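# Seat grey arch pegs into the stand's post holes

## Task

Lower the grey arch onto the stand softly so the peg beneath each green end slides into the hole of its post and each green end comes to sit on top of its post. Do not jab or strike the stand hard with the arms or hands, and do not shove, drag or slam the arch forcefully, or the task fails. The arch must stay seated on its own, without the robot holding it. Finally release it and move the grippers away.

## Robot and tools

Robot: two Franka FR3 arms, left_arm and right_arm, each ending in a Robotiq 2F-140 parallel gripper with a wrist camera. The names are labels only and do not match image sides. Base poses in the scene frame: left_arm at (+0.010, +0.408, 0) m with quat_wxyz (+0.999, 0, 0, -0.033); right_arm at (+0.008, -0.313, 0) m with quat_wxyz (+0.995, 0, 0, +0.103).

Scene frame: origin on the table surface midway between the arms, +z up, +x forward over the table, left_arm on the +y side. Each result has a state line 'left_arm: ... | right_arm: ...' giving the gripper point (end_effector_position, metres) and orientation (end_effector_quat_wxyz) in this frame. That point lies between the finger pads when closed; closed fingertips extend about 33 mm past it, fully open about 9 mm. Fingers point along the gripper's +z axis and open along its y axis. Closing pushes the tips roughly 24 mm further out, so leave that clearance above surfaces. Reported hand positions can be off, more at long reach.

execute_actions, argument actions: a list holding one action, one wait, or nothing.
- Empty list {"actions": []}: no command, just returns the state.
- Action {"rows": [...], "steps": n}: n from 1 to 15 control steps (each 1/30 s, default 15). One row per step; if rows are fewer than steps, the final row repeats. Each row is one flat list of 20 numbers covering both arms, always all 20: left_arm's 7 joint targets, then its gripper position, force_limit, speed; then the same 10 for right_arm.
- Wait {"steps": n}, n up to 300: sends nothing, returns once n steps have passed since the previous result (your reply time is included).
- Optional pictures (boolean) turns camera images on or off; they come by default.

Joint numbers are absolute target angles in radians (the same values Joint positions prints), not offsets. Column order and stated ranges: waist -2.744..2.744, shoulder -1.784..1.784, upper arm roll -2.901..2.901, elbow -3.042..-0.152, forearm roll -2.807..2.807, wrist pitch 0.544..4.517, wrist roll -3.016..3.016. A target more than 0.018 rad beyond a range end, and further out than the joint currently is, makes the whole call refused (nothing is sent). Real ends may differ by up to 0.018 rad; a target past the real end is clipped there and the result may say 'joint sent to its limit' (possibly about an earlier, still-running action). Its absence does not prove more room exists.

Motion limits: each step, a joint's commanded target is kept within a lead of its measured angle: 0.248 rad for waist, shoulder, upper arm roll, elbow; 0.677 forearm roll; 0.715 wrist pitch; 1.54 wrist roll. If targets would move a gripper over 70 mm from where it is, all of that arm's targets are scaled back. So big moves need several calls. Between calls arms keep heading to the last row sent, until all nearly stop or a step is HELD.

Gripper numbers, each in [-1, 1]: position is a scale, +1 fully open (140 mm), pads touch near -0.8, -1 closes until blocked. force_limit: about 14 N at -1, 60 N at 0, 107 N at +1 (parts up to 40 mm wide). speed: gap change rate, about 30 mm/s at -1, 140 at 0, 250 at +1. To leave a gripper unchanged, repeat its last three numbers; a 0 is a real command. To grasp, send -1 and confirm object_status = 2. object_status: 0 moving, 1 blocked while opening, 2 blocked while closing, 3 reached target or pads met (thin item may still be held). Stopped fingers resume on their own if the object yields or is lost. To squeeze harder while status is 2, raise force_limit and change position by at least 0.01 (e.g. -1 to -0.98). position_measured is in counts: 3 fully open, 230 pads together, not linear in mm.

Result lines: Joint positions / Joint velocities per arm in column order (rad, rad/s). 'joint command not followed' means a clearance check altered or blocked joint targets on some steps; the rest still ran. HELD marks steps where your row, or part of it, was not sent. MOTOR HOT warns of heating from holding loads; OVER-TEMPERATURE FAULT brakes that arm until cool. TORQUE FAULT (joint load limits: waist 35, shoulder 35, upper arm roll 32, elbow 30, forearm roll 12, wrist pitch 12, wrist roll 12 N m) or FORCE FAULT (40 N outside force on arm, tool or held load, weight included) halts that arm 10 s and drops the rest of the call.

zoom_image: camera (cam_high, cam_low, cam_left_wrist, cam_right_wrist) and region [x0, y0, x1, y1] in pixels, top-left origin, at most 504 by 504; magnifies that camera's latest image. All cameras are 504x504. Calibration data (K, distortion, T_world_to_cam) is given for each; wrist camera poses follow the arm's joint readings and all carry small errors.

show_instructions: displays the reference images; moves nothing. read_manual: returns URDF licence texts (section "licences"). finished_scene(scene): ends and grades the current scene, irreversibly; replying without a tool call ends everything.

Avoid: hard contact with the stand, forcing or ramming the arch, dropping it, anything leaving the table, arms colliding or pressing on each other, and finishing while still holding the arch. Loose objects may occasionally get a brief push. Smooth, quick, low-effort motion is better.

Each tool is called as a command line: name --argument value for each argument, lists and objects as JSON in quotes; but a table of rows of numbers goes row by row, as --pt "numbers of a row", without its own name.

Reference images:

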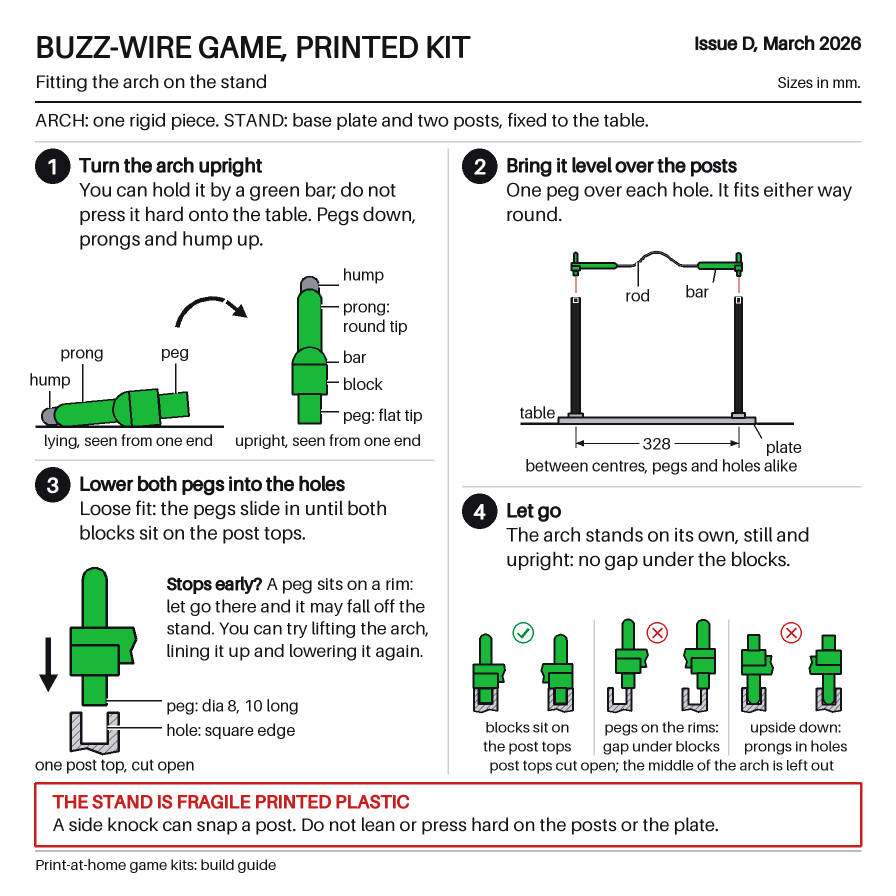

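## Session

execute_actions --actions '[]'

Scene clock: 0.00 s of 4600.00 s.
left_arm: end_effector_position=(+0.8144, +0.0649, +0.2000) position_measured=3 object_status=3 end_effector_quat_wxyz=(+0.143, +0.809, -0.498, +0.278) | right_arm: end_effector_position=(+0.7702, -0.1341, +0.4020) position_measured=3 object_status=3 end_effector_quat_wxyz=(-0.607, +0.673, -0.302, +0.294)
Joint positions: left_arm=[-0.15   0.716 -0.125 -1.294 -0.519  2.432 -0.431] | right_arm=[-0.087  0.119 -0.066 -2.042  2.127  2.359 -2.377]
Joint velocities: left_arm=[ 0.002 -0.001  0.    -0.    -0.001 -0.     0.002] | right_arm=[ 0.     0.001  0.001 -0.    -0.    -0.     0.001]

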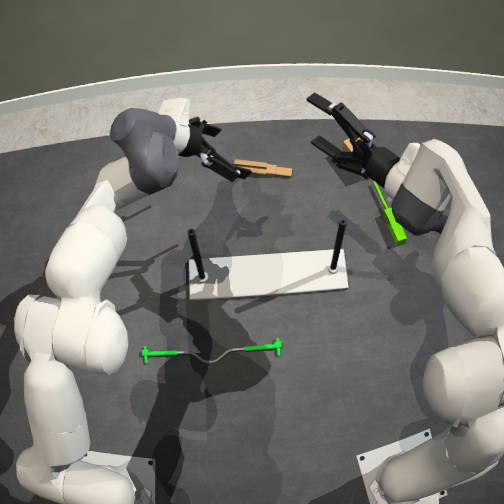

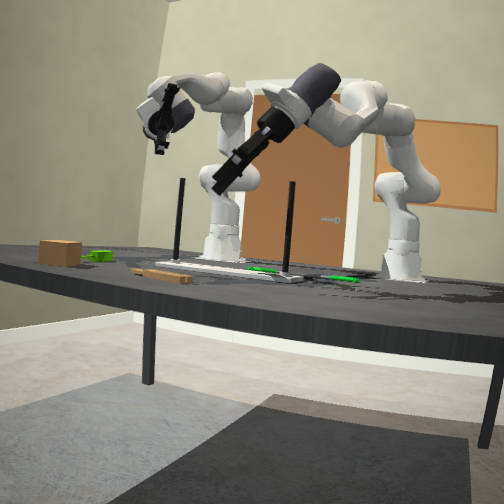

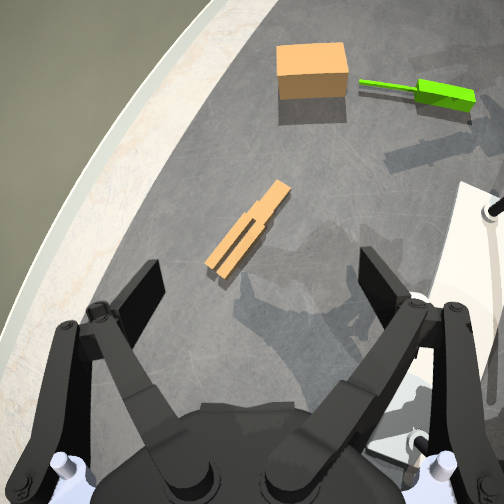

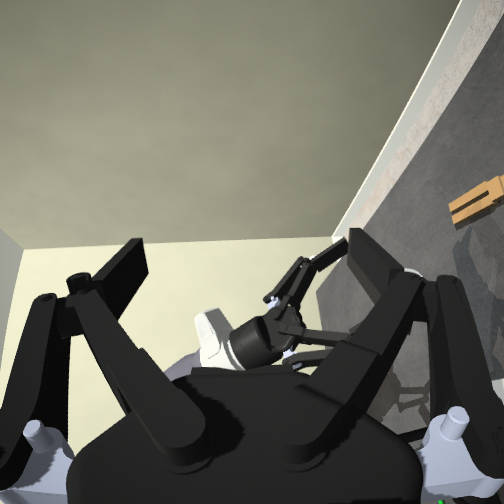

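zoom_image --camera "cam_high" --region '[130, 210, 370, 390]'

Region (130, 210, 370, 390) of cam_high's 504x504 image, scaled by 2.100, with more detail than that image has; it fills the top 378 rows of this view, and the rest is white.

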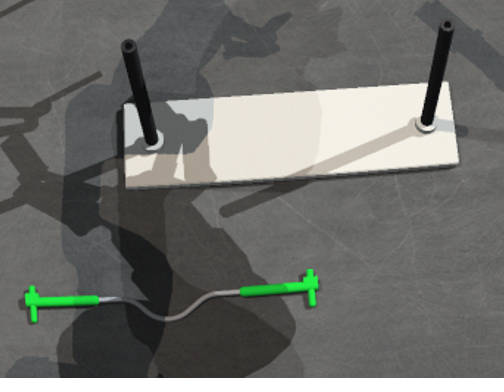

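execute_actions --actions '[{"rows": [[-0.15,0.716,-0.125,-1.294,-0.519,2.432,-0.431,-0.3,0,0,-0.9,0.119,-0.066,-2.042,2.127,2.359,-2.377,1,0,0]], "steps": 15}]' --pictures false

execute_actions --actions '[{"rows": [[-0.15,0.2,-0.06,-1.4,-0.3,2.432,-0.6,-0.3,0,0,-0.9,0.119,-0.066,-2.042,2.127,2.359,-2.377,1,0,0]], "steps": 15}]' --pictures false

execute_actions --actions '[{"steps": 30}]'

Scene clock: 92.63 s of 4600.00 s.
left_arm: end_effector_position=(+0.8145, +0.0650, +0.2001) position_measured=108 object_status=0 end_effector_quat_wxyz=(+0.143, +0.809, -0.498, +0.279) | right_arm: end_effector_position=(+0.7826, -0.4275, +0.4026) position_measured=3 object_status=3 end_effector_quat_wxyz=(-0.542, +0.604, -0.423, +0.403)
Joint positions: left_arm=[-0.15   0.716 -0.125 -1.294 -0.519  2.432 -0.431] | right_arm=[-0.471  0.119 -0.06  -2.042  2.127  2.356 -2.377]
Joint velocities: left_arm=[-0.    -0.001 -0.    -0.     0.     0.001  0.002] | right_arm=[-0.801  0.    -0.045  0.    -0.001  0.    -0.   ]
Steps of this call (steps 1 to 90: nothing new was sent; then 89.13 s passed at rest; steps 91 to 105: all 15 steps of this action). Readings (joint positions | what the end effector reports):
91: left_arm=[-0.150 0.716 -0.125 -1.294 -0.519 2.432 -0.431] | right_arm=[-0.101 0.119 -0.057 -2.042 2.127 2.357 -2.377] | left_arm position_measured=3 object_status=0 | right_arm position_measured=3 object_status=3
92: left_arm=[-0.150 0.716 -0.125 -1.294 -0.519 2.432 -0.431] | right_arm=[-0.122 0.119 -0.053 -2.042 2.127 2.356 -2.377] | left_arm position_measured=9 object_status=0 | right_arm position_measured=3 object_status=3
94: left_arm=[-0.150 0.716 -0.125 -1.294 -0.519 2.432 -0.431] | right_arm=[-0.171 0.119 -0.052 -2.042 2.127 2.356 -2.377] | left_arm position_measured=24 object_status=0 | right_arm position_measured=3 object_status=3
98: left_arm=[-0.150 0.716 -0.125 -1.294 -0.519 2.432 -0.431] | right_arm=[-0.278 0.119 -0.055 -2.042 2.127 2.356 -2.377] | left_arm position_measured=55 object_status=0 | right_arm position_measured=3 object_status=3
105: the state above

Scene clock: 93.13 s of 4600.00 s.
left_arm: end_effector_position=(+0.8089, +0.1257, +0.4673) position_measured=167 object_status=3 end_effector_quat_wxyz=(+0.020, +0.772, -0.506, +0.384) | right_arm: end_effector_position=(+0.6700, -0.7316, +0.4022) position_measured=3 object_status=3 end_effector_quat_wxyz=(+0.446, -0.504, +0.539, -0.506)
Joint positions: left_arm=[-0.151  0.318 -0.073 -1.388 -0.352  2.429 -0.507] | right_arm=[-0.877  0.119 -0.07  -2.042  2.127  2.358 -2.377]
Joint velocities: left_arm=[ 0.    -0.822  0.056 -0.039  0.222  0.002 -0.166] | right_arm=[-0.478 -0.001 -0.096 -0.001 -0.001  0.026  0.001]
Steps of this call (steps 1 to 15: all 15 steps of this action). Readings (joint positions | what the end effector reports):
1: left_arm=[-0.152 0.702 -0.119 -1.314 -0.499 2.431 -0.438] | right_arm=[-0.499 0.119 -0.060 -2.042 2.127 2.356 -2.377] | left_arm position_measured=115 object_status=0 | right_arm position_measured=3 object_status=3
2: left_arm=[-0.153 0.678 -0.112 -1.333 -0.478 2.429 -0.445] | right_arm=[-0.527 0.119 -0.061 -2.042 2.127 2.356 -2.377] | left_arm position_measured=123 object_status=0 | right_arm position_measured=3 object_status=3
4: left_arm=[-0.153 0.626 -0.101 -1.355 -0.447 2.428 -0.457] | right_arm=[-0.583 0.119 -0.062 -2.042 2.127 2.356 -2.377] | left_arm position_measured=138 object_status=0 | right_arm position_measured=3 object_status=3
8: left_arm=[-0.151 0.513 -0.086 -1.373 -0.403 2.428 -0.476] | right_arm=[-0.695 0.119 -0.063 -2.042 2.127 2.356 -2.377] | left_arm position_measured=166 object_status=0 | right_arm position_measured=3 object_status=3
15: the state above

Scene clock: 94.13 s of 4600.00 s.
left_arm: end_effector_position=(+0.7923, +0.1445, +0.5553) position_measured=167 object_status=3 end_effector_quat_wxyz=(-0.004, +0.770, -0.476, +0.424) | right_arm: end_effector_position=(+0.6607, -0.7461, +0.4019) position_measured=3 object_status=3 end_effector_quat_wxyz=(+0.440, -0.498, +0.545, -0.511)
Joint positions: left_arm=[-0.151  0.201 -0.063 -1.4   -0.303  2.433 -0.592] | right_arm=[-0.901  0.119 -0.068 -2.042  2.127  2.359 -2.377]
Joint velocities: left_arm=[-0.     0.001  0.001 -0.001 -0.    -0.    -0.012] | right_arm=[ 0.001  0.002 -0.    -0.001 -0.001 -0.001 -0.   ]
Steps of this call (steps 1 to 30: the robot went on to your last target). Readings (joint positions | what the end effector reports):
1: left_arm=[-0.151 0.290 -0.071 -1.390 -0.344 2.429 -0.514] | right_arm=[-0.890 0.119 -0.073 -2.042 2.127 2.358 -2.377] | left_arm position_measured=167 object_status=3 | right_arm position_measured=3 object_status=3
2: left_arm=[-0.151 0.262 -0.068 -1.392 -0.334 2.429 -0.522] | right_arm=[-0.898 0.119 -0.074 -2.042 2.127 2.359 -2.377] | left_arm position_measured=167 object_status=3 | right_arm position_measured=3 object_status=3
4: left_arm=[-0.151 0.217 -0.065 -1.391 -0.321 2.432 -0.537] | right_arm=[-0.903 0.119 -0.074 -2.042 2.127 2.359 -2.377] | left_arm position_measured=167 object_status=3 | right_arm position_measured=3 object_status=3
8: left_arm=[-0.151 0.187 -0.063 -1.389 -0.308 2.435 -0.558] | right_arm=[-0.902 0.119 -0.070 -2.042 2.127 2.359 -2.377] | left_arm position_measured=167 object_status=3 | right_arm position_measured=3 object_status=3
30: the state above
camera_calibration (this result's frames):
cam_left_wrist: T_world_to_cam=[[-0.710374, -0.492153, -0.503144, 0.924727], [-0.36075, 0.868431, -0.340128, 0.368715], [0.604341, -0.0601088, -0.794455, 0.17016], [0, 0, 0, 1]] pos_world=[0.687082, 0.145132, 0.725866]
cam_right_wrist: T_world_to_cam=[[-0.107424, 0.051729, -0.992867, 0.506575], [-0.274889, 0.95817, 0.079663, 0.862854], [0.955456, 0.281486, -0.0887103, -0.194731], [0, 0, 0, 1]] pos_world=[0.477664, -0.798151, 0.41695]

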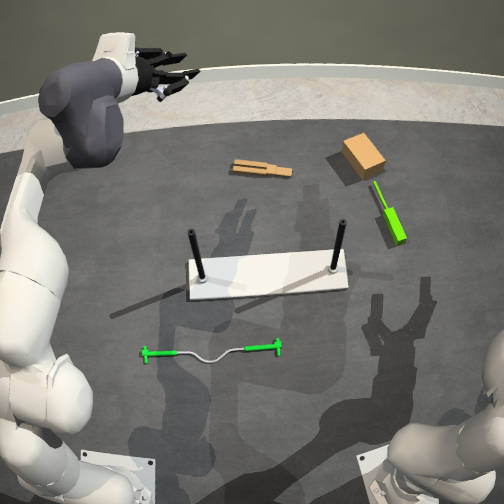

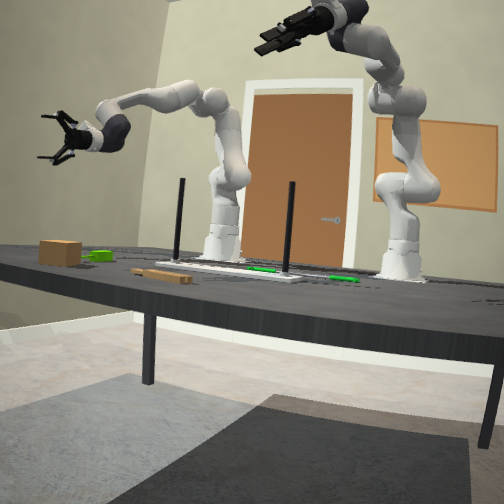

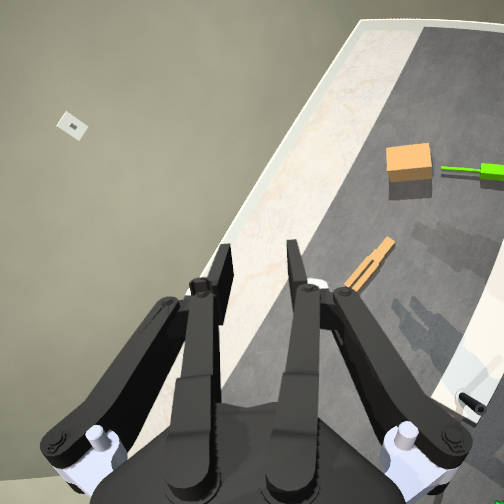

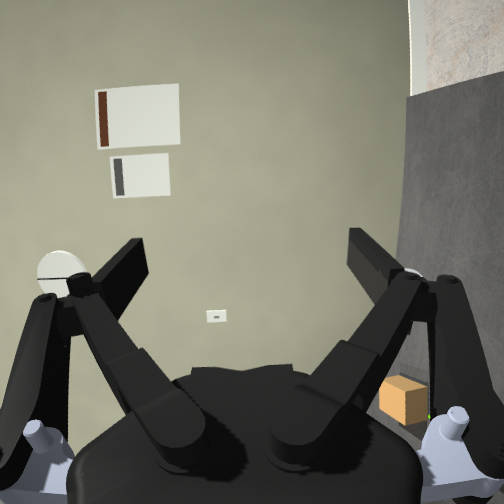

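execute_actions --actions '[{"rows": [[-0.7194,-0.081,0,-1.879,0,1.798,-0.803,-0.3,0,0,-0.9,0.119,-0.066,-2.042,2.127,2.359,-2.377,1,0,0]], "steps": 15}]' --pictures false

execute_actions --actions '[{"steps": 25}]' --pictures false

execute_actions --actions '[{"rows": [[-0.7194,0.0951,0,-2.2254,0,2.3205,-0.803,-0.3,0,0,-0.9,0.119,-0.066,-2.042,2.127,2.359,-2.377,1,0,0]], "steps": 15}]' --pictures false

execute_actions --actions '[{"steps": 30}]'

Scene clock: 100.97 s of 4600.00 s.
left_arm: end_effector_position=(+0.5936, +0.0440, +0.4379) position_measured=167 object_status=3 end_effector_quat_wxyz=(+0.016, +0.749, -0.623, +0.224) | right_arm: end_effector_position=(+0.6607, -0.7461, +0.4019) position_measured=3 object_status=3 end_effector_quat_wxyz=(+0.440, -0.498, +0.545, -0.511)
Joint positions: left_arm=[-0.43  -0.001 -0.02  -1.686 -0.126  2.122 -0.658] | right_arm=[-0.901  0.119 -0.068 -2.042  2.127  2.359 -2.377]
Joint velocities: left_arm=[-0.612 -0.211  0.004 -0.539  0.23  -0.5   -0.112] | right_arm=[ 0.     0.001 -0.001 -0.    -0.001 -0.    -0.001]
Steps of this call (steps 1 to 15: the robot went on to your last target; steps 16 to 90: nothing new was sent; then 3.33 s passed at rest; steps 91 to 105: all 15 steps of this action). Readings (joint positions | what the end effector reports):
91: left_arm=[-0.161 0.189 -0.053 -1.416 -0.288 2.412 -0.600] | right_arm=[-0.901 0.119 -0.068 -2.042 2.127 2.359 -2.377] | left_arm position_measured=167 object_status=3 | right_arm position_measured=3 object_status=3
92: left_arm=[-0.175 0.173 -0.046 -1.436 -0.273 2.386 -0.605] | right_arm=[-0.901 0.119 -0.068 -2.042 2.127 2.359 -2.377] | left_arm position_measured=167 object_status=3 | right_arm position_measured=3 object_status=3
94: left_arm=[-0.210 0.137 -0.038 -1.476 -0.243 2.336 -0.614] | right_arm=[-0.901 0.119 -0.068 -2.042 2.127 2.359 -2.377] | left_arm position_measured=167 object_status=3 | right_arm position_measured=3 object_status=3
98: left_arm=[-0.287 0.072 -0.030 -1.551 -0.192 2.247 -0.631] | right_arm=[-0.901 0.119 -0.068 -2.042 2.127 2.359 -2.377] | left_arm position_measured=167 object_status=3 | right_arm position_measured=3 object_status=3
105: the state above

Scene clock: 101.80 s of 4600.00 s.
left_arm: end_effector_position=(+0.3901, +0.0248, +0.3305) position_measured=167 object_status=3 end_effector_quat_wxyz=(+0.002, +0.706, -0.709, +0.004) | right_arm: end_effector_position=(+0.6607, -0.7461, +0.4019) position_measured=3 object_status=3 end_effector_quat_wxyz=(+0.440, -0.498, +0.545, -0.511)
Joint positions: left_arm=[-0.719 -0.08  -0.003 -1.878 -0.003  1.806 -0.783] | right_arm=[-0.901  0.119 -0.068 -2.042  2.127  2.359 -2.377]
Joint velocities: left_arm=[-0.001 -0.    -0.    -0.001  0.004 -0.035 -0.054] | right_arm=[ 0.    -0.     0.001  0.     0.001  0.     0.001]
Steps of this call (steps 1 to 25: the robot went on to your last target). Readings (joint positions | what the end effector reports):
1: left_arm=[-0.453 -0.008 -0.019 -1.704 -0.118 2.105 -0.662] | right_arm=[-0.901 0.119 -0.068 -2.042 2.127 2.359 -2.377] | left_arm position_measured=167 object_status=3 | right_arm position_measured=3 object_status=3
2: left_arm=[-0.477 -0.015 -0.017 -1.722 -0.110 2.088 -0.667] | right_arm=[-0.901 0.119 -0.068 -2.042 2.127 2.359 -2.377] | left_arm position_measured=167 object_status=3 | right_arm position_measured=3 object_status=3
4: left_arm=[-0.527 -0.027 -0.014 -1.755 -0.094 2.054 -0.675] | right_arm=[-0.901 0.119 -0.068 -2.042 2.127 2.359 -2.377] | left_arm position_measured=167 object_status=3 | right_arm position_measured=3 object_status=3
8: left_arm=[-0.627 -0.052 -0.010 -1.818 -0.058 1.974 -0.699] | right_arm=[-0.901 0.119 -0.068 -2.042 2.127 2.359 -2.377] | left_arm position_measured=167 object_status=3 | right_arm position_measured=3 object_status=3
25: the state above

Scene clock: 102.30 s of 4600.00 s.
left_arm: end_effector_position=(+0.3712, +0.0443, +0.1092) position_measured=167 object_status=3 end_effector_quat_wxyz=(+0.001, +0.709, -0.704, -0.039) | right_arm: end_effector_position=(+0.6607, -0.7461, +0.4019) position_measured=3 object_status=3 end_effector_quat_wxyz=(+0.440, -0.498, +0.545, -0.511)
Joint positions: left_arm=[-0.719  0.105 -0.003 -2.227 -0.003  2.254 -0.793] | right_arm=[-0.901  0.119 -0.068 -2.042  2.127  2.359 -2.377]
Joint velocities: left_arm=[ 0.001 -0.056 -0.    -0.     0.002  0.386 -0.018] | right_arm=[-0.001  0.001  0.001 -0.001  0.    -0.    -0.001]
Steps of this call (steps 1 to 15: all 15 steps of this action). Readings (joint positions | what the end effector reports):
1: left_arm=[-0.719 -0.078 -0.003 -1.893 -0.003 1.838 -0.783] | right_arm=[-0.901 0.119 -0.068 -2.042 2.127 2.359 -2.377] | left_arm position_measured=167 object_status=3 | right_arm position_measured=3 object_status=3
2: left_arm=[-0.719 -0.067 -0.003 -1.917 -0.003 1.874 -0.783] | right_arm=[-0.901 0.119 -0.068 -2.042 2.127 2.359 -2.377] | left_arm position_measured=167 object_status=3 | right_arm position_measured=3 object_status=3
4: left_arm=[-0.719 -0.034 -0.003 -1.975 -0.003 1.939 -0.784] | right_arm=[-0.901 0.119 -0.068 -2.042 2.127 2.359 -2.377] | left_arm position_measured=167 object_status=3 | right_arm position_measured=3 object_status=3
8: left_arm=[-0.719 0.041 -0.003 -2.119 -0.003 2.082 -0.787] | right_arm=[-0.901 0.119 -0.068 -2.042 2.127 2.359 -2.377] | left_arm position_measured=167 object_status=3 | right_arm position_measured=3 object_status=3
15: the state above

Scene clock: 103.30 s of 4600.00 s.
left_arm: end_effector_position=(+0.3878, +0.0278, +0.1192) position_measured=167 object_status=3 end_effector_quat_wxyz=(+0.001, +0.712, -0.702, -0.002) | right_arm: end_effector_position=(+0.6607, -0.7461, +0.4019) position_measured=3 object_status=3 end_effector_quat_wxyz=(+0.440, -0.498, +0.545, -0.511)
Joint positions: left_arm=[-0.719  0.096 -0.003 -2.226 -0.003  2.318 -0.798] | right_arm=[-0.901  0.119 -0.068 -2.042  2.127  2.359 -2.377]
Joint velocities: left_arm=[-0.001  0.    -0.     0.001 -0.     0.001 -0.002] | right_arm=[ 0.    -0.001 -0.001 -0.    -0.001 -0.    -0.   ]
Steps of this call (steps 1 to 30: the robot went on to your last target). Readings (joint positions | what the end effector reports):
1: left_arm=[-0.719 0.102 -0.003 -2.227 -0.003 2.266 -0.794] | right_arm=[-0.901 0.119 -0.068 -2.042 2.127 2.359 -2.377] | left_arm position_measured=167 object_status=3 | right_arm position_measured=3 object_status=3
2: left_arm=[-0.719 0.100 -0.003 -2.227 -0.003 2.276 -0.794] | right_arm=[-0.901 0.119 -0.068 -2.042 2.127 2.359 -2.377] | left_arm position_measured=167 object_status=3 | right_arm position_measured=3 object_status=3
4: left_arm=[-0.719 0.097 -0.003 -2.226 -0.003 2.290 -0.795] | right_arm=[-0.901 0.119 -0.068 -2.042 2.127 2.359 -2.377] | left_arm position_measured=167 object_status=3 | right_arm position_measured=3 object_status=3
8: left_arm=[-0.719 0.096 -0.003 -2.226 -0.003 2.306 -0.796] | right_arm=[-0.901 0.119 -0.068 -2.042 2.127 2.359 -2.377] | left_arm position_measured=167 object_status=3 | right_arm position_measured=3 object_status=3
30: the state above
All arms were judged still, so your last target was given up. Only a new action makes them travel on or press farther. Fingers that are still opening or closing keep moving.
camera_calibration (this result's frames):
cam_left_wrist: T_world_to_cam=[[-0.995343, 0.0841274, -0.0470654, 0.400604], [0.0612849, 0.929111, 0.364689, -0.0736314], [0.0744093, 0.360106, -0.929939, 0.271171], [0, 0, 0, 1]] pos_world=[0.383073, -0.0629402, 0.29788]
cam_right_wrist: T_world_to_cam=[[-0.107423, 0.051729, -0.992867, 0.506575], [-0.274895, 0.958168, 0.0796635, 0.862853], [0.955454, 0.281491, -0.0887097, -0.194729], [0, 0, 0, 1]] pos_world=[0.477667, -0.798149, 0.416949]

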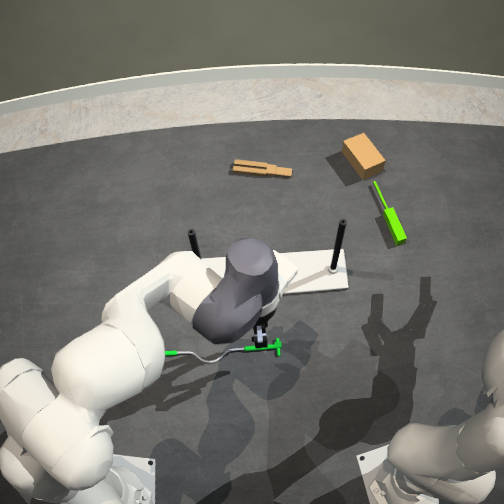

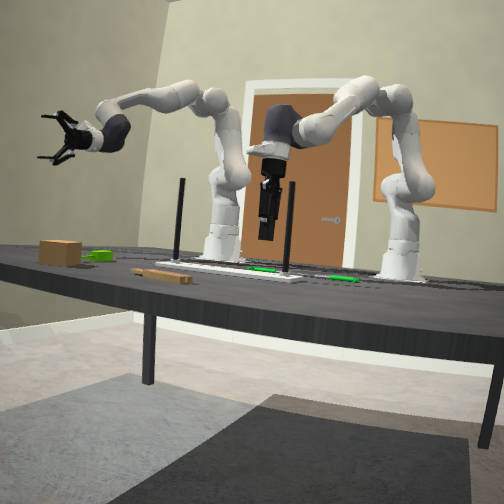

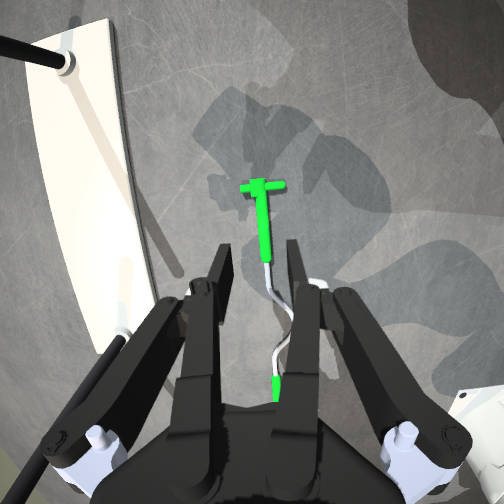

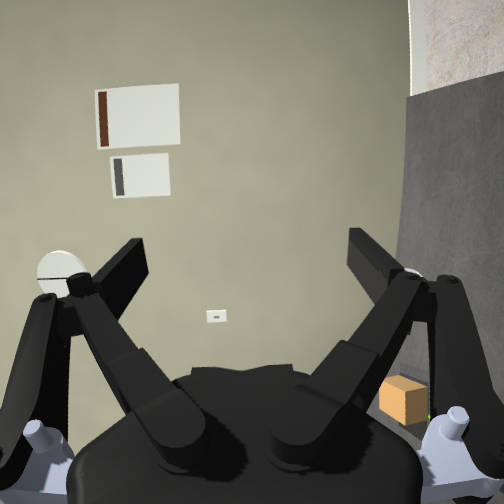

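execute_actions --actions '[{"rows": [[-0.718,0.113,0,-2.238,0,2.351,-0.805,-0.3,0,0,-0.9,0.119,-0.066,-2.042,2.127,2.359,-2.377,1,0,0],[-0.718,0.113,0,-2.238,0,2.351,-0.805,-0.3,0,0,-0.9,0.119,-0.066,-2.042,2.127,2.359,-2.377,1,0,0],[-0.718,0.113,0,-2.238,0,2.351,-0.805,-0.3,0,0,-0.9,0.119,-0.066,-2.042,2.127,2.359,-2.377,1,0,0],[-0.717,0.131,0,-2.251,0,2.39,-0.807,-0.3,0,0,-0.9,0.119,-0.066,-2.042,2.127,2.359,-2.377,1,0,0],[-0.717,0.131,0,-2.251,0,2.39,-0.807,-0.3,0,0,-0.9,0.119,-0.066,-2.042,2.127,2.359,-2.377,1,0,0],[-0.717,0.131,0,-2.251,0,2.39,-0.807,-0.3,0,0,-0.9,0.119,-0.066,-2.042,2.127,2.359,-2.377,1,0,0],[-0.716,0.148,0,-2.264,0,2.43,-0.809,-0.3,0,0,-0.9,0.119,-0.066,-2.042,2.127,2.359,-2.377,1,0,0],[-0.716,0.148,0,-2.264,0,2.43,-0.809,-0.3,0,0,-0.9,0.119,-0.066,-2.042,2.127,2.359,-2.377,1,0,0],[-0.716,0.148,0,-2.264,0,2.43,-0.809,-0.3,0,0,-0.9,0.119,-0.066,-2.042,2.127,2.359,-2.377,1,0,0],[-0.7154,0.166,0,-2.277,0,2.46,-0.81,-0.3,0,0,-0.9,0.119,-0.066,-2.042,2.127,2.359,-2.377,1,0,0],[-0.7154,0.166,0,-2.277,0,2.46,-0.81,-0.3,0,0,-0.9,0.119,-0.066,-2.042,2.127,2.359,-2.377,1,0,0],[-0.7154,0.166,0,-2.277,0,2.46,-0.81,-0.3,0,0,-0.9,0.119,-0.066,-2.042,2.127,2.359,-2.377,1,0,0],[-0.7154,0.1835,0,-2.2893,0,2.475,-0.81,-0.3,0,0,-0.9,0.119,-0.066,-2.042,2.127,2.359,-2.377,1,0,0]], "steps": 15}]' --pictures false

execute_actions --actions '[{"steps": 25}]'

Scene clock: 120.37 s of 4600.00 s.
left_arm: end_effector_position=(+0.3812, +0.0362, +0.0642) position_measured=167 object_status=3 end_effector_quat_wxyz=(+0.001, +0.714, -0.700, -0.008) | right_arm: end_effector_position=(+0.6607, -0.7461, +0.4019) position_measured=3 object_status=3 end_effector_quat_wxyz=(+0.440, -0.498, +0.545, -0.511)
Joint positions: left_arm=[-0.717  0.175 -0.003 -2.283 -0.003  2.443 -0.803] | right_arm=[-0.901  0.119 -0.068 -2.042  2.127  2.359 -2.377]
Joint velocities: left_arm=[ 0.001  0.149 -0.001 -0.104  0.     0.169 -0.009] | right_arm=[ 0.    -0.001 -0.001  0.     0.    -0.    -0.   ]
Steps of this call (steps 1 to 90: nothing new was sent; then 13.57 s passed at rest; steps 91 to 105: all 15 steps of this action). Readings (joint positions | what the end effector reports):
91: left_arm=[-0.719 0.097 -0.003 -2.227 -0.003 2.324 -0.799] | right_arm=[-0.901 0.119 -0.068 -2.042 2.127 2.359 -2.377] | left_arm position_measured=167 object_status=3 | right_arm position_measured=3 object_status=3
92: left_arm=[-0.719 0.101 -0.003 -2.229 -0.003 2.329 -0.799] | right_arm=[-0.901 0.119 -0.068 -2.042 2.127 2.359 -2.377] | left_arm position_measured=167 object_status=3 | right_arm position_measured=3 object_status=3
94: left_arm=[-0.719 0.109 -0.003 -2.235 -0.003 2.342 -0.800] | right_arm=[-0.901 0.119 -0.068 -2.042 2.127 2.359 -2.377] | left_arm position_measured=167 object_status=3 | right_arm position_measured=3 object_status=3
98: left_arm=[-0.718 0.134 -0.003 -2.253 -0.003 2.380 -0.801] | right_arm=[-0.901 0.119 -0.068 -2.042 2.127 2.359 -2.377] | left_arm position_measured=167 object_status=3 | right_arm position_measured=3 object_status=3
105: the state above

Scene clock: 121.20 s of 4600.00 s.
left_arm: end_effector_position=(+0.3839, +0.0336, +0.0598) position_measured=167 object_status=3 end_effector_quat_wxyz=(+0.001, +0.715, -0.699, -0.000) | right_arm: end_effector_position=(+0.6607, -0.7461, +0.4019) position_measured=3 object_status=3 end_effector_quat_wxyz=(+0.440, -0.498, +0.545, -0.511)
Joint positions: left_arm=[-0.717  0.184 -0.003 -2.289 -0.003  2.473 -0.806] | right_arm=[-0.901  0.119 -0.068 -2.042  2.127  2.359 -2.377]
Joint velocities: left_arm=[ 0.001 -0.001  0.001 -0.    -0.     0.    -0.002] | right_arm=[-0.001  0.    -0.    -0.001  0.001  0.001 -0.   ]
Steps of this call (steps 1 to 25: the robot went on to your last target). Readings (joint positions | what the end effector reports):
1: left_arm=[-0.717 0.179 -0.003 -2.286 -0.003 2.448 -0.804] | right_arm=[-0.901 0.119 -0.068 -2.042 2.127 2.359 -2.377] | left_arm position_measured=167 object_status=3 | right_arm position_measured=3 object_status=3
2: left_arm=[-0.717 0.182 -0.003 -2.288 -0.003 2.452 -0.804] | right_arm=[-0.901 0.119 -0.068 -2.042 2.127 2.359 -2.377] | left_arm position_measured=167 object_status=3 | right_arm position_measured=3 object_status=3
4: left_arm=[-0.717 0.184 -0.003 -2.289 -0.003 2.458 -0.804] | right_arm=[-0.901 0.119 -0.068 -2.042 2.127 2.359 -2.377] | left_arm position_measured=167 object_status=3 | right_arm position_measured=3 object_status=3
8: left_arm=[-0.717 0.184 -0.003 -2.289 -0.003 2.467 -0.805] | right_arm=[-0.901 0.119 -0.068 -2.042 2.127 2.359 -2.377] | left_arm position_measured=167 object_status=3 | right_arm position_measured=3 object_status=3
25: the state above
camera_calibration (this result's frames):
cam_left_wrist: T_world_to_cam=[[-0.996, 0.0744837, -0.0493667, 0.394143], [0.0515769, 0.930331, 0.363077, -0.0533325], [0.0729706, 0.359078, -0.930451, 0.214754], [0, 0, 0, 1]] pos_world=[0.379647, -0.0568539, 0.238639]
cam_right_wrist: T_world_to_cam=[[-0.107423, 0.0517286, -0.992867, 0.506575], [-0.274898, 0.958167, 0.0796634, 0.862853], [0.955453, 0.281495, -0.0887095, -0.194728], [0, 0, 0, 1]] pos_world=[0.477668, -0.798147, 0.41695]

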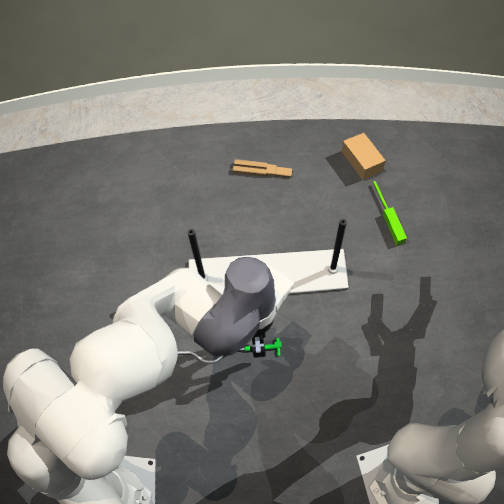

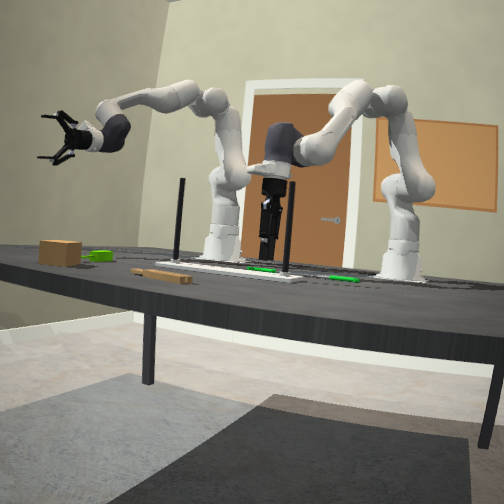

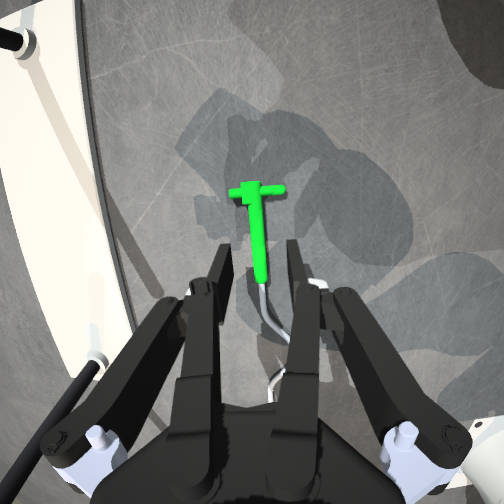

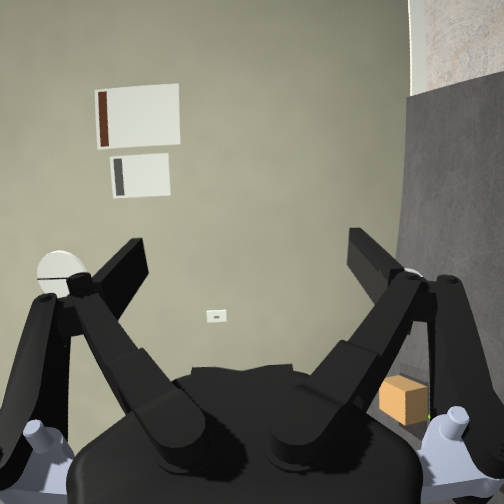

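zoom_image --camera "cam_low" --region '[230, 220, 310, 290]'

Region (230, 220, 310, 290) of cam_low's 504x504 image, scaled by 6.300, with more detail than that image has; it fills the top 441 rows of this view, and the rest is white.

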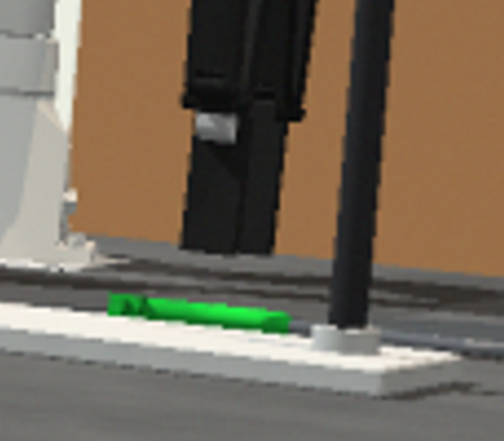

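execute_actions --actions '[{"rows": [[-0.7154,0.196,0,-2.291,0,2.495,-0.81,-0.3,0,0,-0.9,0.119,-0.066,-2.042,2.127,2.359,-2.377,1,0,0],[-0.7154,0.196,0,-2.291,0,2.495,-0.81,-0.3,0,0,-0.9,0.119,-0.066,-2.042,2.127,2.359,-2.377,1,0,0],[-0.7154,0.196,0,-2.291,0,2.495,-0.81,-0.3,0,0,-0.9,0.119,-0.066,-2.042,2.127,2.359,-2.377,1,0,0],[-0.7154,0.209,0,-2.2925,0,2.51,-0.81,-0.3,0,0,-0.9,0.119,-0.066,-2.042,2.127,2.359,-2.377,1,0,0],[-0.7154,0.209,0,-2.2925,0,2.51,-0.81,-0.3,0,0,-0.9,0.119,-0.066,-2.042,2.127,2.359,-2.377,1,0,0],[-0.7154,0.209,0,-2.2925,0,2.51,-0.81,-0.3,0,0,-0.9,0.119,-0.066,-2.042,2.127,2.359,-2.377,1,0,0],[-0.7154,0.221,0,-2.294,0,2.523,-0.81,-0.3,0,0,-0.9,0.119,-0.066,-2.042,2.127,2.359,-2.377,1,0,0],[-0.7154,0.221,0,-2.294,0,2.523,-0.81,-0.3,0,0,-0.9,0.119,-0.066,-2.042,2.127,2.359,-2.377,1,0,0],[-0.7154,0.221,0,-2.294,0,2.523,-0.81,-0.3,0,0,-0.9,0.119,-0.066,-2.042,2.127,2.359,-2.377,1,0,0],[-0.7154,0.2336,0,-2.2958,0,2.5315,-0.81,-0.3,0,0,-0.9,0.119,-0.066,-2.042,2.127,2.359,-2.377,1,0,0]], "steps": 15}]' --pictures false

execute_actions --actions '[{"steps": 20}]'

zoom_image --camera "cam_low" --region '[230, 220, 310, 290]'

Scene clock: 135.90 s of 4600.00 s.
left_arm: end_effector_position=(+0.3826, +0.0350, +0.0360) position_measured=167 object_status=3 end_effector_quat_wxyz=(+0.001, +0.715, -0.699, -0.003) | right_arm: end_effector_position=(+0.6607, -0.7461, +0.4019) position_measured=3 object_status=3 end_effector_quat_wxyz=(+0.440, -0.498, +0.545, -0.511)
Joint positions: left_arm=[-0.717  0.233 -0.002 -2.295 -0.003  2.522 -0.806] | right_arm=[-0.901  0.119 -0.068 -2.042  2.127  2.359 -2.377]
Joint velocities: left_arm=[-0.001  0.02   0.    -0.005 -0.001  0.042  0.001] | right_arm=[ 0.    -0.     0.     0.     0.001  0.    -0.001]
Steps of this call (steps 1 to 15: the robot went on to your last target; steps 16 to 90: nothing new was sent; then 11.20 s passed at rest; steps 91 to 105: all 15 steps of this action). Readings (joint positions | what the end effector reports):
91: left_arm=[-0.717 0.185 -0.003 -2.289 -0.003 2.476 -0.806] | right_arm=[-0.901 0.119 -0.068 -2.042 2.127 2.359 -2.377] | left_arm position_measured=167 object_status=3 | right_arm position_measured=3 object_status=3
92: left_arm=[-0.717 0.188 -0.003 -2.289 -0.003 2.480 -0.806] | right_arm=[-0.901 0.119 -0.068 -2.042 2.127 2.359 -2.377] | left_arm position_measured=167 object_status=3 | right_arm position_measured=3 object_status=3
94: left_arm=[-0.717 0.194 -0.003 -2.289 -0.003 2.487 -0.806] | right_arm=[-0.901 0.119 -0.068 -2.042 2.127 2.359 -2.377] | left_arm position_measured=167 object_status=3 | right_arm position_measured=3 object_status=3
98: left_arm=[-0.717 0.211 -0.003 -2.291 -0.003 2.503 -0.806] | right_arm=[-0.901 0.119 -0.068 -2.042 2.127 2.359 -2.377] | left_arm position_measured=167 object_status=3 | right_arm position_measured=3 object_status=3
105: the state above

Scene clock: 136.57 s of 4600.00 s.
left_arm: end_effector_position=(+0.3842, +0.0334, +0.0364) position_measured=167 object_status=3 end_effector_quat_wxyz=(+0.001, +0.715, -0.699, +0.001) | right_arm: end_effector_position=(+0.6607, -0.7461, +0.4019) position_measured=3 object_status=3 end_effector_quat_wxyz=(+0.440, -0.498, +0.545, -0.511)
Joint positions: left_arm=[-0.717  0.233 -0.002 -2.295 -0.003  2.529 -0.806] | right_arm=[-0.901  0.119 -0.068 -2.042  2.127  2.359 -2.377]
Joint velocities: left_arm=[ 0.001 -0.001 -0.001  0.     0.001  0.002  0.001] | right_arm=[ 0.001  0.     0.    -0.     0.     0.001  0.   ]
Steps of this call (steps 1 to 15: the robot went on to your last target; steps 16 to 20: nothing new was sent). Readings (joint positions | what the end effector reports):
1: left_arm=[-0.717 0.233 -0.002 -2.295 -0.003 2.523 -0.806] | right_arm=[-0.901 0.119 -0.068 -2.042 2.127 2.359 -2.377] | left_arm position_measured=167 object_status=3 | right_arm position_measured=3 object_status=3
2: left_arm=[-0.717 0.233 -0.002 -2.295 -0.003 2.524 -0.806] | right_arm=[-0.901 0.119 -0.068 -2.042 2.127 2.359 -2.377] | left_arm position_measured=167 object_status=3 | right_arm position_measured=3 object_status=3
4: left_arm=[-0.717 0.233 -0.002 -2.295 -0.003 2.526 -0.806] | right_arm=[-0.901 0.119 -0.068 -2.042 2.127 2.359 -2.377] | left_arm position_measured=167 object_status=3 | right_arm position_measured=3 object_status=3
8: left_arm=[-0.717 0.233 -0.002 -2.295 -0.003 2.528 -0.806] | right_arm=[-0.901 0.119 -0.068 -2.042 2.127 2.359 -2.377] | left_arm position_measured=167 object_status=3 | right_arm position_measured=3 object_status=3
20: the state above
All arms were judged still, so your last target was given up. Only a new action makes them travel on or press farther. Fingers that are still opening or closing keep moving.
camera_calibration (this result's frames):
cam_left_wrist: T_world_to_cam=[[-0.995985, 0.074035, -0.0503241, 0.393404], [0.0508734, 0.930668, 0.36231, -0.0443429], [0.0736587, 0.358295, -0.930698, 0.192805], [0, 0, 0, 1]] pos_world=[0.379878, -0.0569383, 0.215307]
cam_right_wrist: T_world_to_cam=[[-0.107423, 0.0517284, -0.992867, 0.506575], [-0.274906, 0.958165, 0.079664, 0.862852], [0.955451, 0.281503, -0.0887088, -0.194726], [0, 0, 0, 1]] pos_world=[0.477672, -0.798143, 0.416949]

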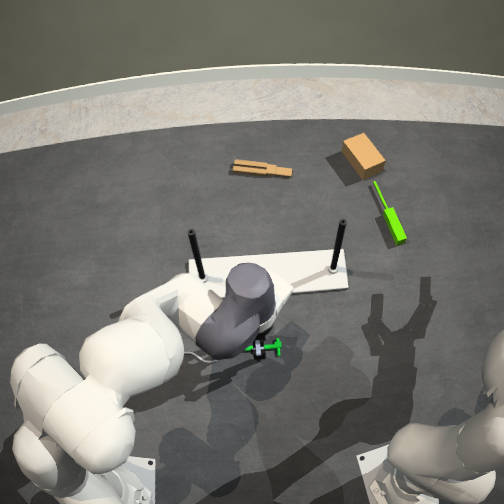

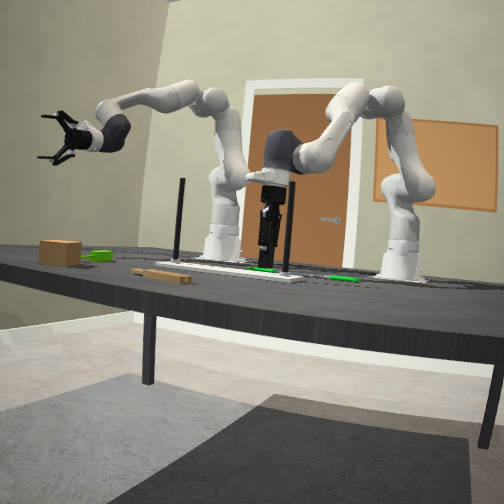

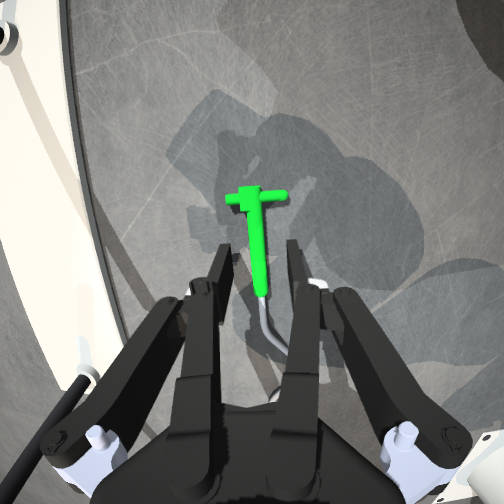

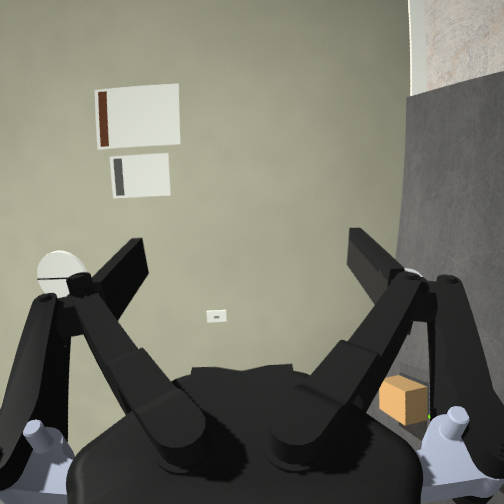

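Region (230, 220, 310, 290) of cam_low's 504x504 image, scaled by 6.300, with more detail than that image has; it fills the top 441 rows of this view, and the rest is white.

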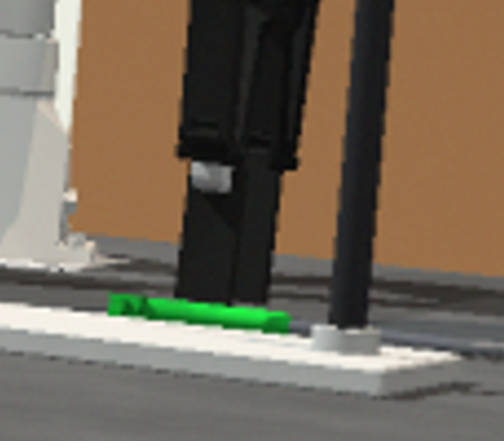

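execute_actions --actions '[{"rows": [[-0.7154,0.240,0,-2.2962,0,2.54,-0.81,-0.3,0,0,-0.9,0.119,-0.066,-2.042,2.127,2.359,-2.377,1,0,0],[-0.7154,0.240,0,-2.2962,0,2.54,-0.81,-0.3,0,0,-0.9,0.119,-0.066,-2.042,2.127,2.359,-2.377,1,0,0],[-0.7154,0.240,0,-2.2962,0,2.54,-0.81,-0.3,0,0,-0.9,0.119,-0.066,-2.042,2.127,2.359,-2.377,1,0,0],[-0.7154,0.246,0,-2.2966,0,2.547,-0.81,-0.3,0,0,-0.9,0.119,-0.066,-2.042,2.127,2.359,-2.377,1,0,0],[-0.7154,0.246,0,-2.2966,0,2.547,-0.81,-0.3,0,0,-0.9,0.119,-0.066,-2.042,2.127,2.359,-2.377,1,0,0],[-0.7154,0.246,0,-2.2966,0,2.547,-0.81,-0.3,0,0,-0.9,0.119,-0.066,-2.042,2.127,2.359,-2.377,1,0,0],[-0.7154,0.2524,0,-2.297,0,2.5515,-0.81,-0.3,0,0,-0.9,0.119,-0.066,-2.042,2.127,2.359,-2.377,1,0,0]], "steps": 15}]' --pictures false

execute_actions --actions '[{"steps": 15}]'

zoom_image --camera "cam_low" --region '[230, 220, 310, 290]'

Scene clock: 147.90 s of 4600.00 s.
left_arm: end_effector_position=(+0.3841, +0.0336, +0.0280) position_measured=167 object_status=3 end_effector_quat_wxyz=(+0.001, +0.715, -0.699, +0.000) | right_arm: end_effector_position=(+0.6607, -0.7461, +0.4019) position_measured=3 object_status=3 end_effector_quat_wxyz=(+0.440, -0.498, +0.545, -0.511)
Joint positions: left_arm=[-0.717  0.251 -0.002 -2.296 -0.003  2.548 -0.806] | right_arm=[-0.901  0.119 -0.068 -2.042  2.127  2.359 -2.377]
Joint velocities: left_arm=[ 0.001  0.    -0.    -0.001  0.     0.013  0.001] | right_arm=[ 0.001 -0.     0.    -0.    -0.001 -0.     0.001]
Steps of this call (steps 1 to 90: nothing new was sent; then 7.83 s passed at rest; steps 91 to 105: all 15 steps of this action). Readings (joint positions | what the end effector reports):
91: left_arm=[-0.717 0.234 -0.002 -2.295 -0.003 2.531 -0.806] | right_arm=[-0.901 0.119 -0.068 -2.042 2.127 2.359 -2.377] | left_arm position_measured=167 object_status=3 | right_arm position_measured=3 object_status=3
92: left_arm=[-0.717 0.235 -0.002 -2.295 -0.003 2.532 -0.806] | right_arm=[-0.901 0.119 -0.068 -2.042 2.127 2.359 -2.377] | left_arm position_measured=167 object_status=3 | right_arm position_measured=3 object_status=3
94: left_arm=[-0.717 0.238 -0.002 -2.295 -0.003 2.535 -0.806] | right_arm=[-0.901 0.119 -0.068 -2.042 2.127 2.359 -2.377] | left_arm position_measured=167 object_status=3 | right_arm position_measured=3 object_status=3
98: left_arm=[-0.717 0.246 -0.002 -2.296 -0.003 2.542 -0.806] | right_arm=[-0.901 0.119 -0.068 -2.042 2.127 2.359 -2.377] | left_arm position_measured=167 object_status=3 | right_arm position_measured=3 object_status=3
105: the state above

Scene clock: 148.40 s of 4600.00 s.
left_arm: end_effector_position=(+0.3845, +0.0331, +0.0282) position_measured=167 object_status=3 end_effector_quat_wxyz=(+0.001, +0.715, -0.699, +0.001) | right_arm: end_effector_position=(+0.6607, -0.7461, +0.4019) position_measured=3 object_status=3 end_effector_quat_wxyz=(+0.440, -0.498, +0.545, -0.511)
Joint positions: left_arm=[-0.717  0.251 -0.002 -2.296 -0.003  2.549 -0.806] | right_arm=[-0.901  0.119 -0.068 -2.042  2.127  2.359 -2.377]
Joint velocities: left_arm=[-0.001  0.    -0.    -0.001 -0.     0.001 -0.   ] | right_arm=[-0.001  0.001  0.001  0.001  0.    -0.     0.   ]
Steps of this call (steps 1 to 15: the robot went on to your last target). Readings (joint positions | what the end effector reports):
1: left_arm=[-0.717 0.251 -0.002 -2.296 -0.003 2.548 -0.806] | right_arm=[-0.901 0.119 -0.068 -2.042 2.127 2.359 -2.377] | left_arm position_measured=167 object_status=3 | right_arm position_measured=3 object_status=3
2: left_arm=[-0.717 0.251 -0.002 -2.296 -0.003 2.548 -0.806] | right_arm=[-0.901 0.119 -0.068 -2.042 2.127 2.359 -2.377] | left_arm position_measured=167 object_status=3 | right_arm position_measured=3 object_status=3
4: left_arm=[-0.717 0.251 -0.002 -2.296 -0.003 2.549 -0.806] | right_arm=[-0.901 0.119 -0.068 -2.042 2.127 2.359 -2.377] | left_arm position_measured=167 object_status=3 | right_arm position_measured=3 object_status=3
8: left_arm=[-0.717 0.251 -0.002 -2.296 -0.003 2.549 -0.806] | right_arm=[-0.901 0.119 -0.068 -2.042 2.127 2.359 -2.377] | left_arm position_measured=167 object_status=3 | right_arm position_measured=3 object_status=3
15: the state above
All arms were judged still, so your last target was given up. Only a new action makes them travel on or press farther. Fingers that are still opening or closing keep moving.
camera_calibration (this result's frames):
cam_left_wrist: T_world_to_cam=[[-0.995959, 0.0739047, -0.0510197, 0.39333], [0.0505461, 0.930904, 0.361749, -0.0409933], [0.0742294, 0.357709, -0.930878, 0.185004], [0, 0, 0, 1]] pos_world=[0.38008, -0.0570858, 0.207113]
cam_right_wrist: T_world_to_cam=[[-0.107423, 0.0517287, -0.992867, 0.506575], [-0.274909, 0.958164, 0.0796644, 0.862851], [0.95545, 0.281506, -0.0887083, -0.194725], [0, 0, 0, 1]] pos_world=[0.477674, -0.798141, 0.416949]

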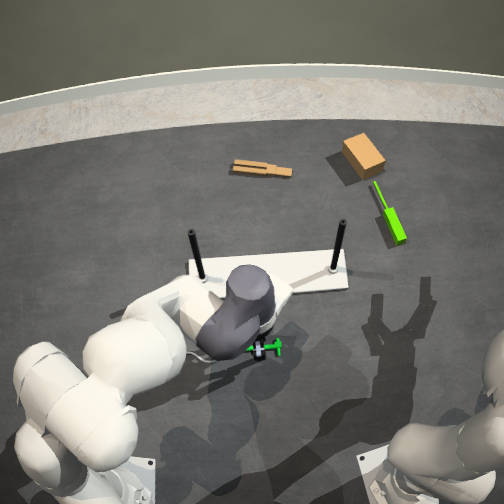

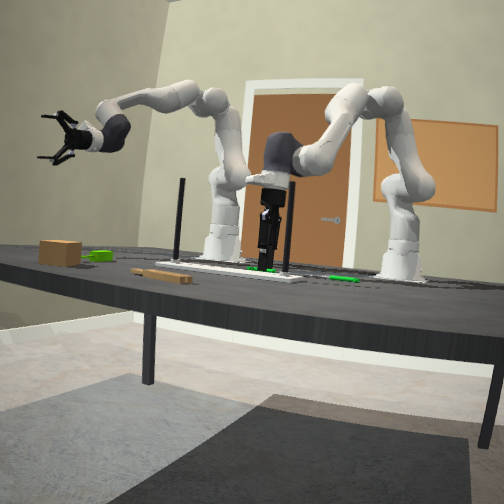

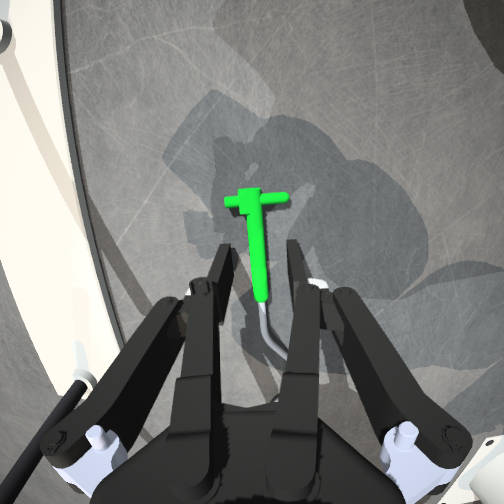

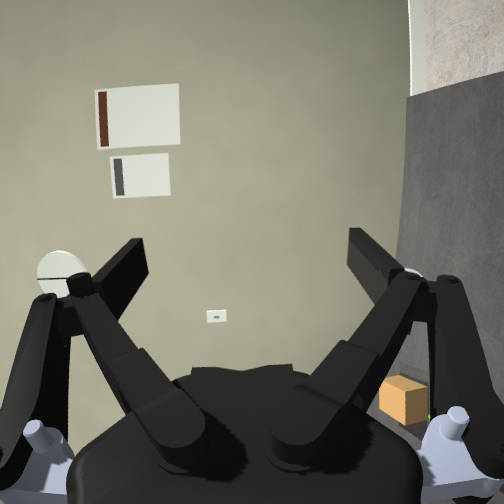

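Region (230, 220, 310, 290) of cam_low's 504x504 image, scaled by 6.300, with more detail than that image has; it fills the top 441 rows of this view, and the rest is white.

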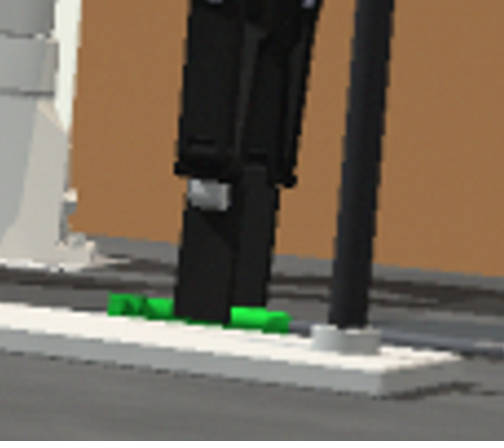

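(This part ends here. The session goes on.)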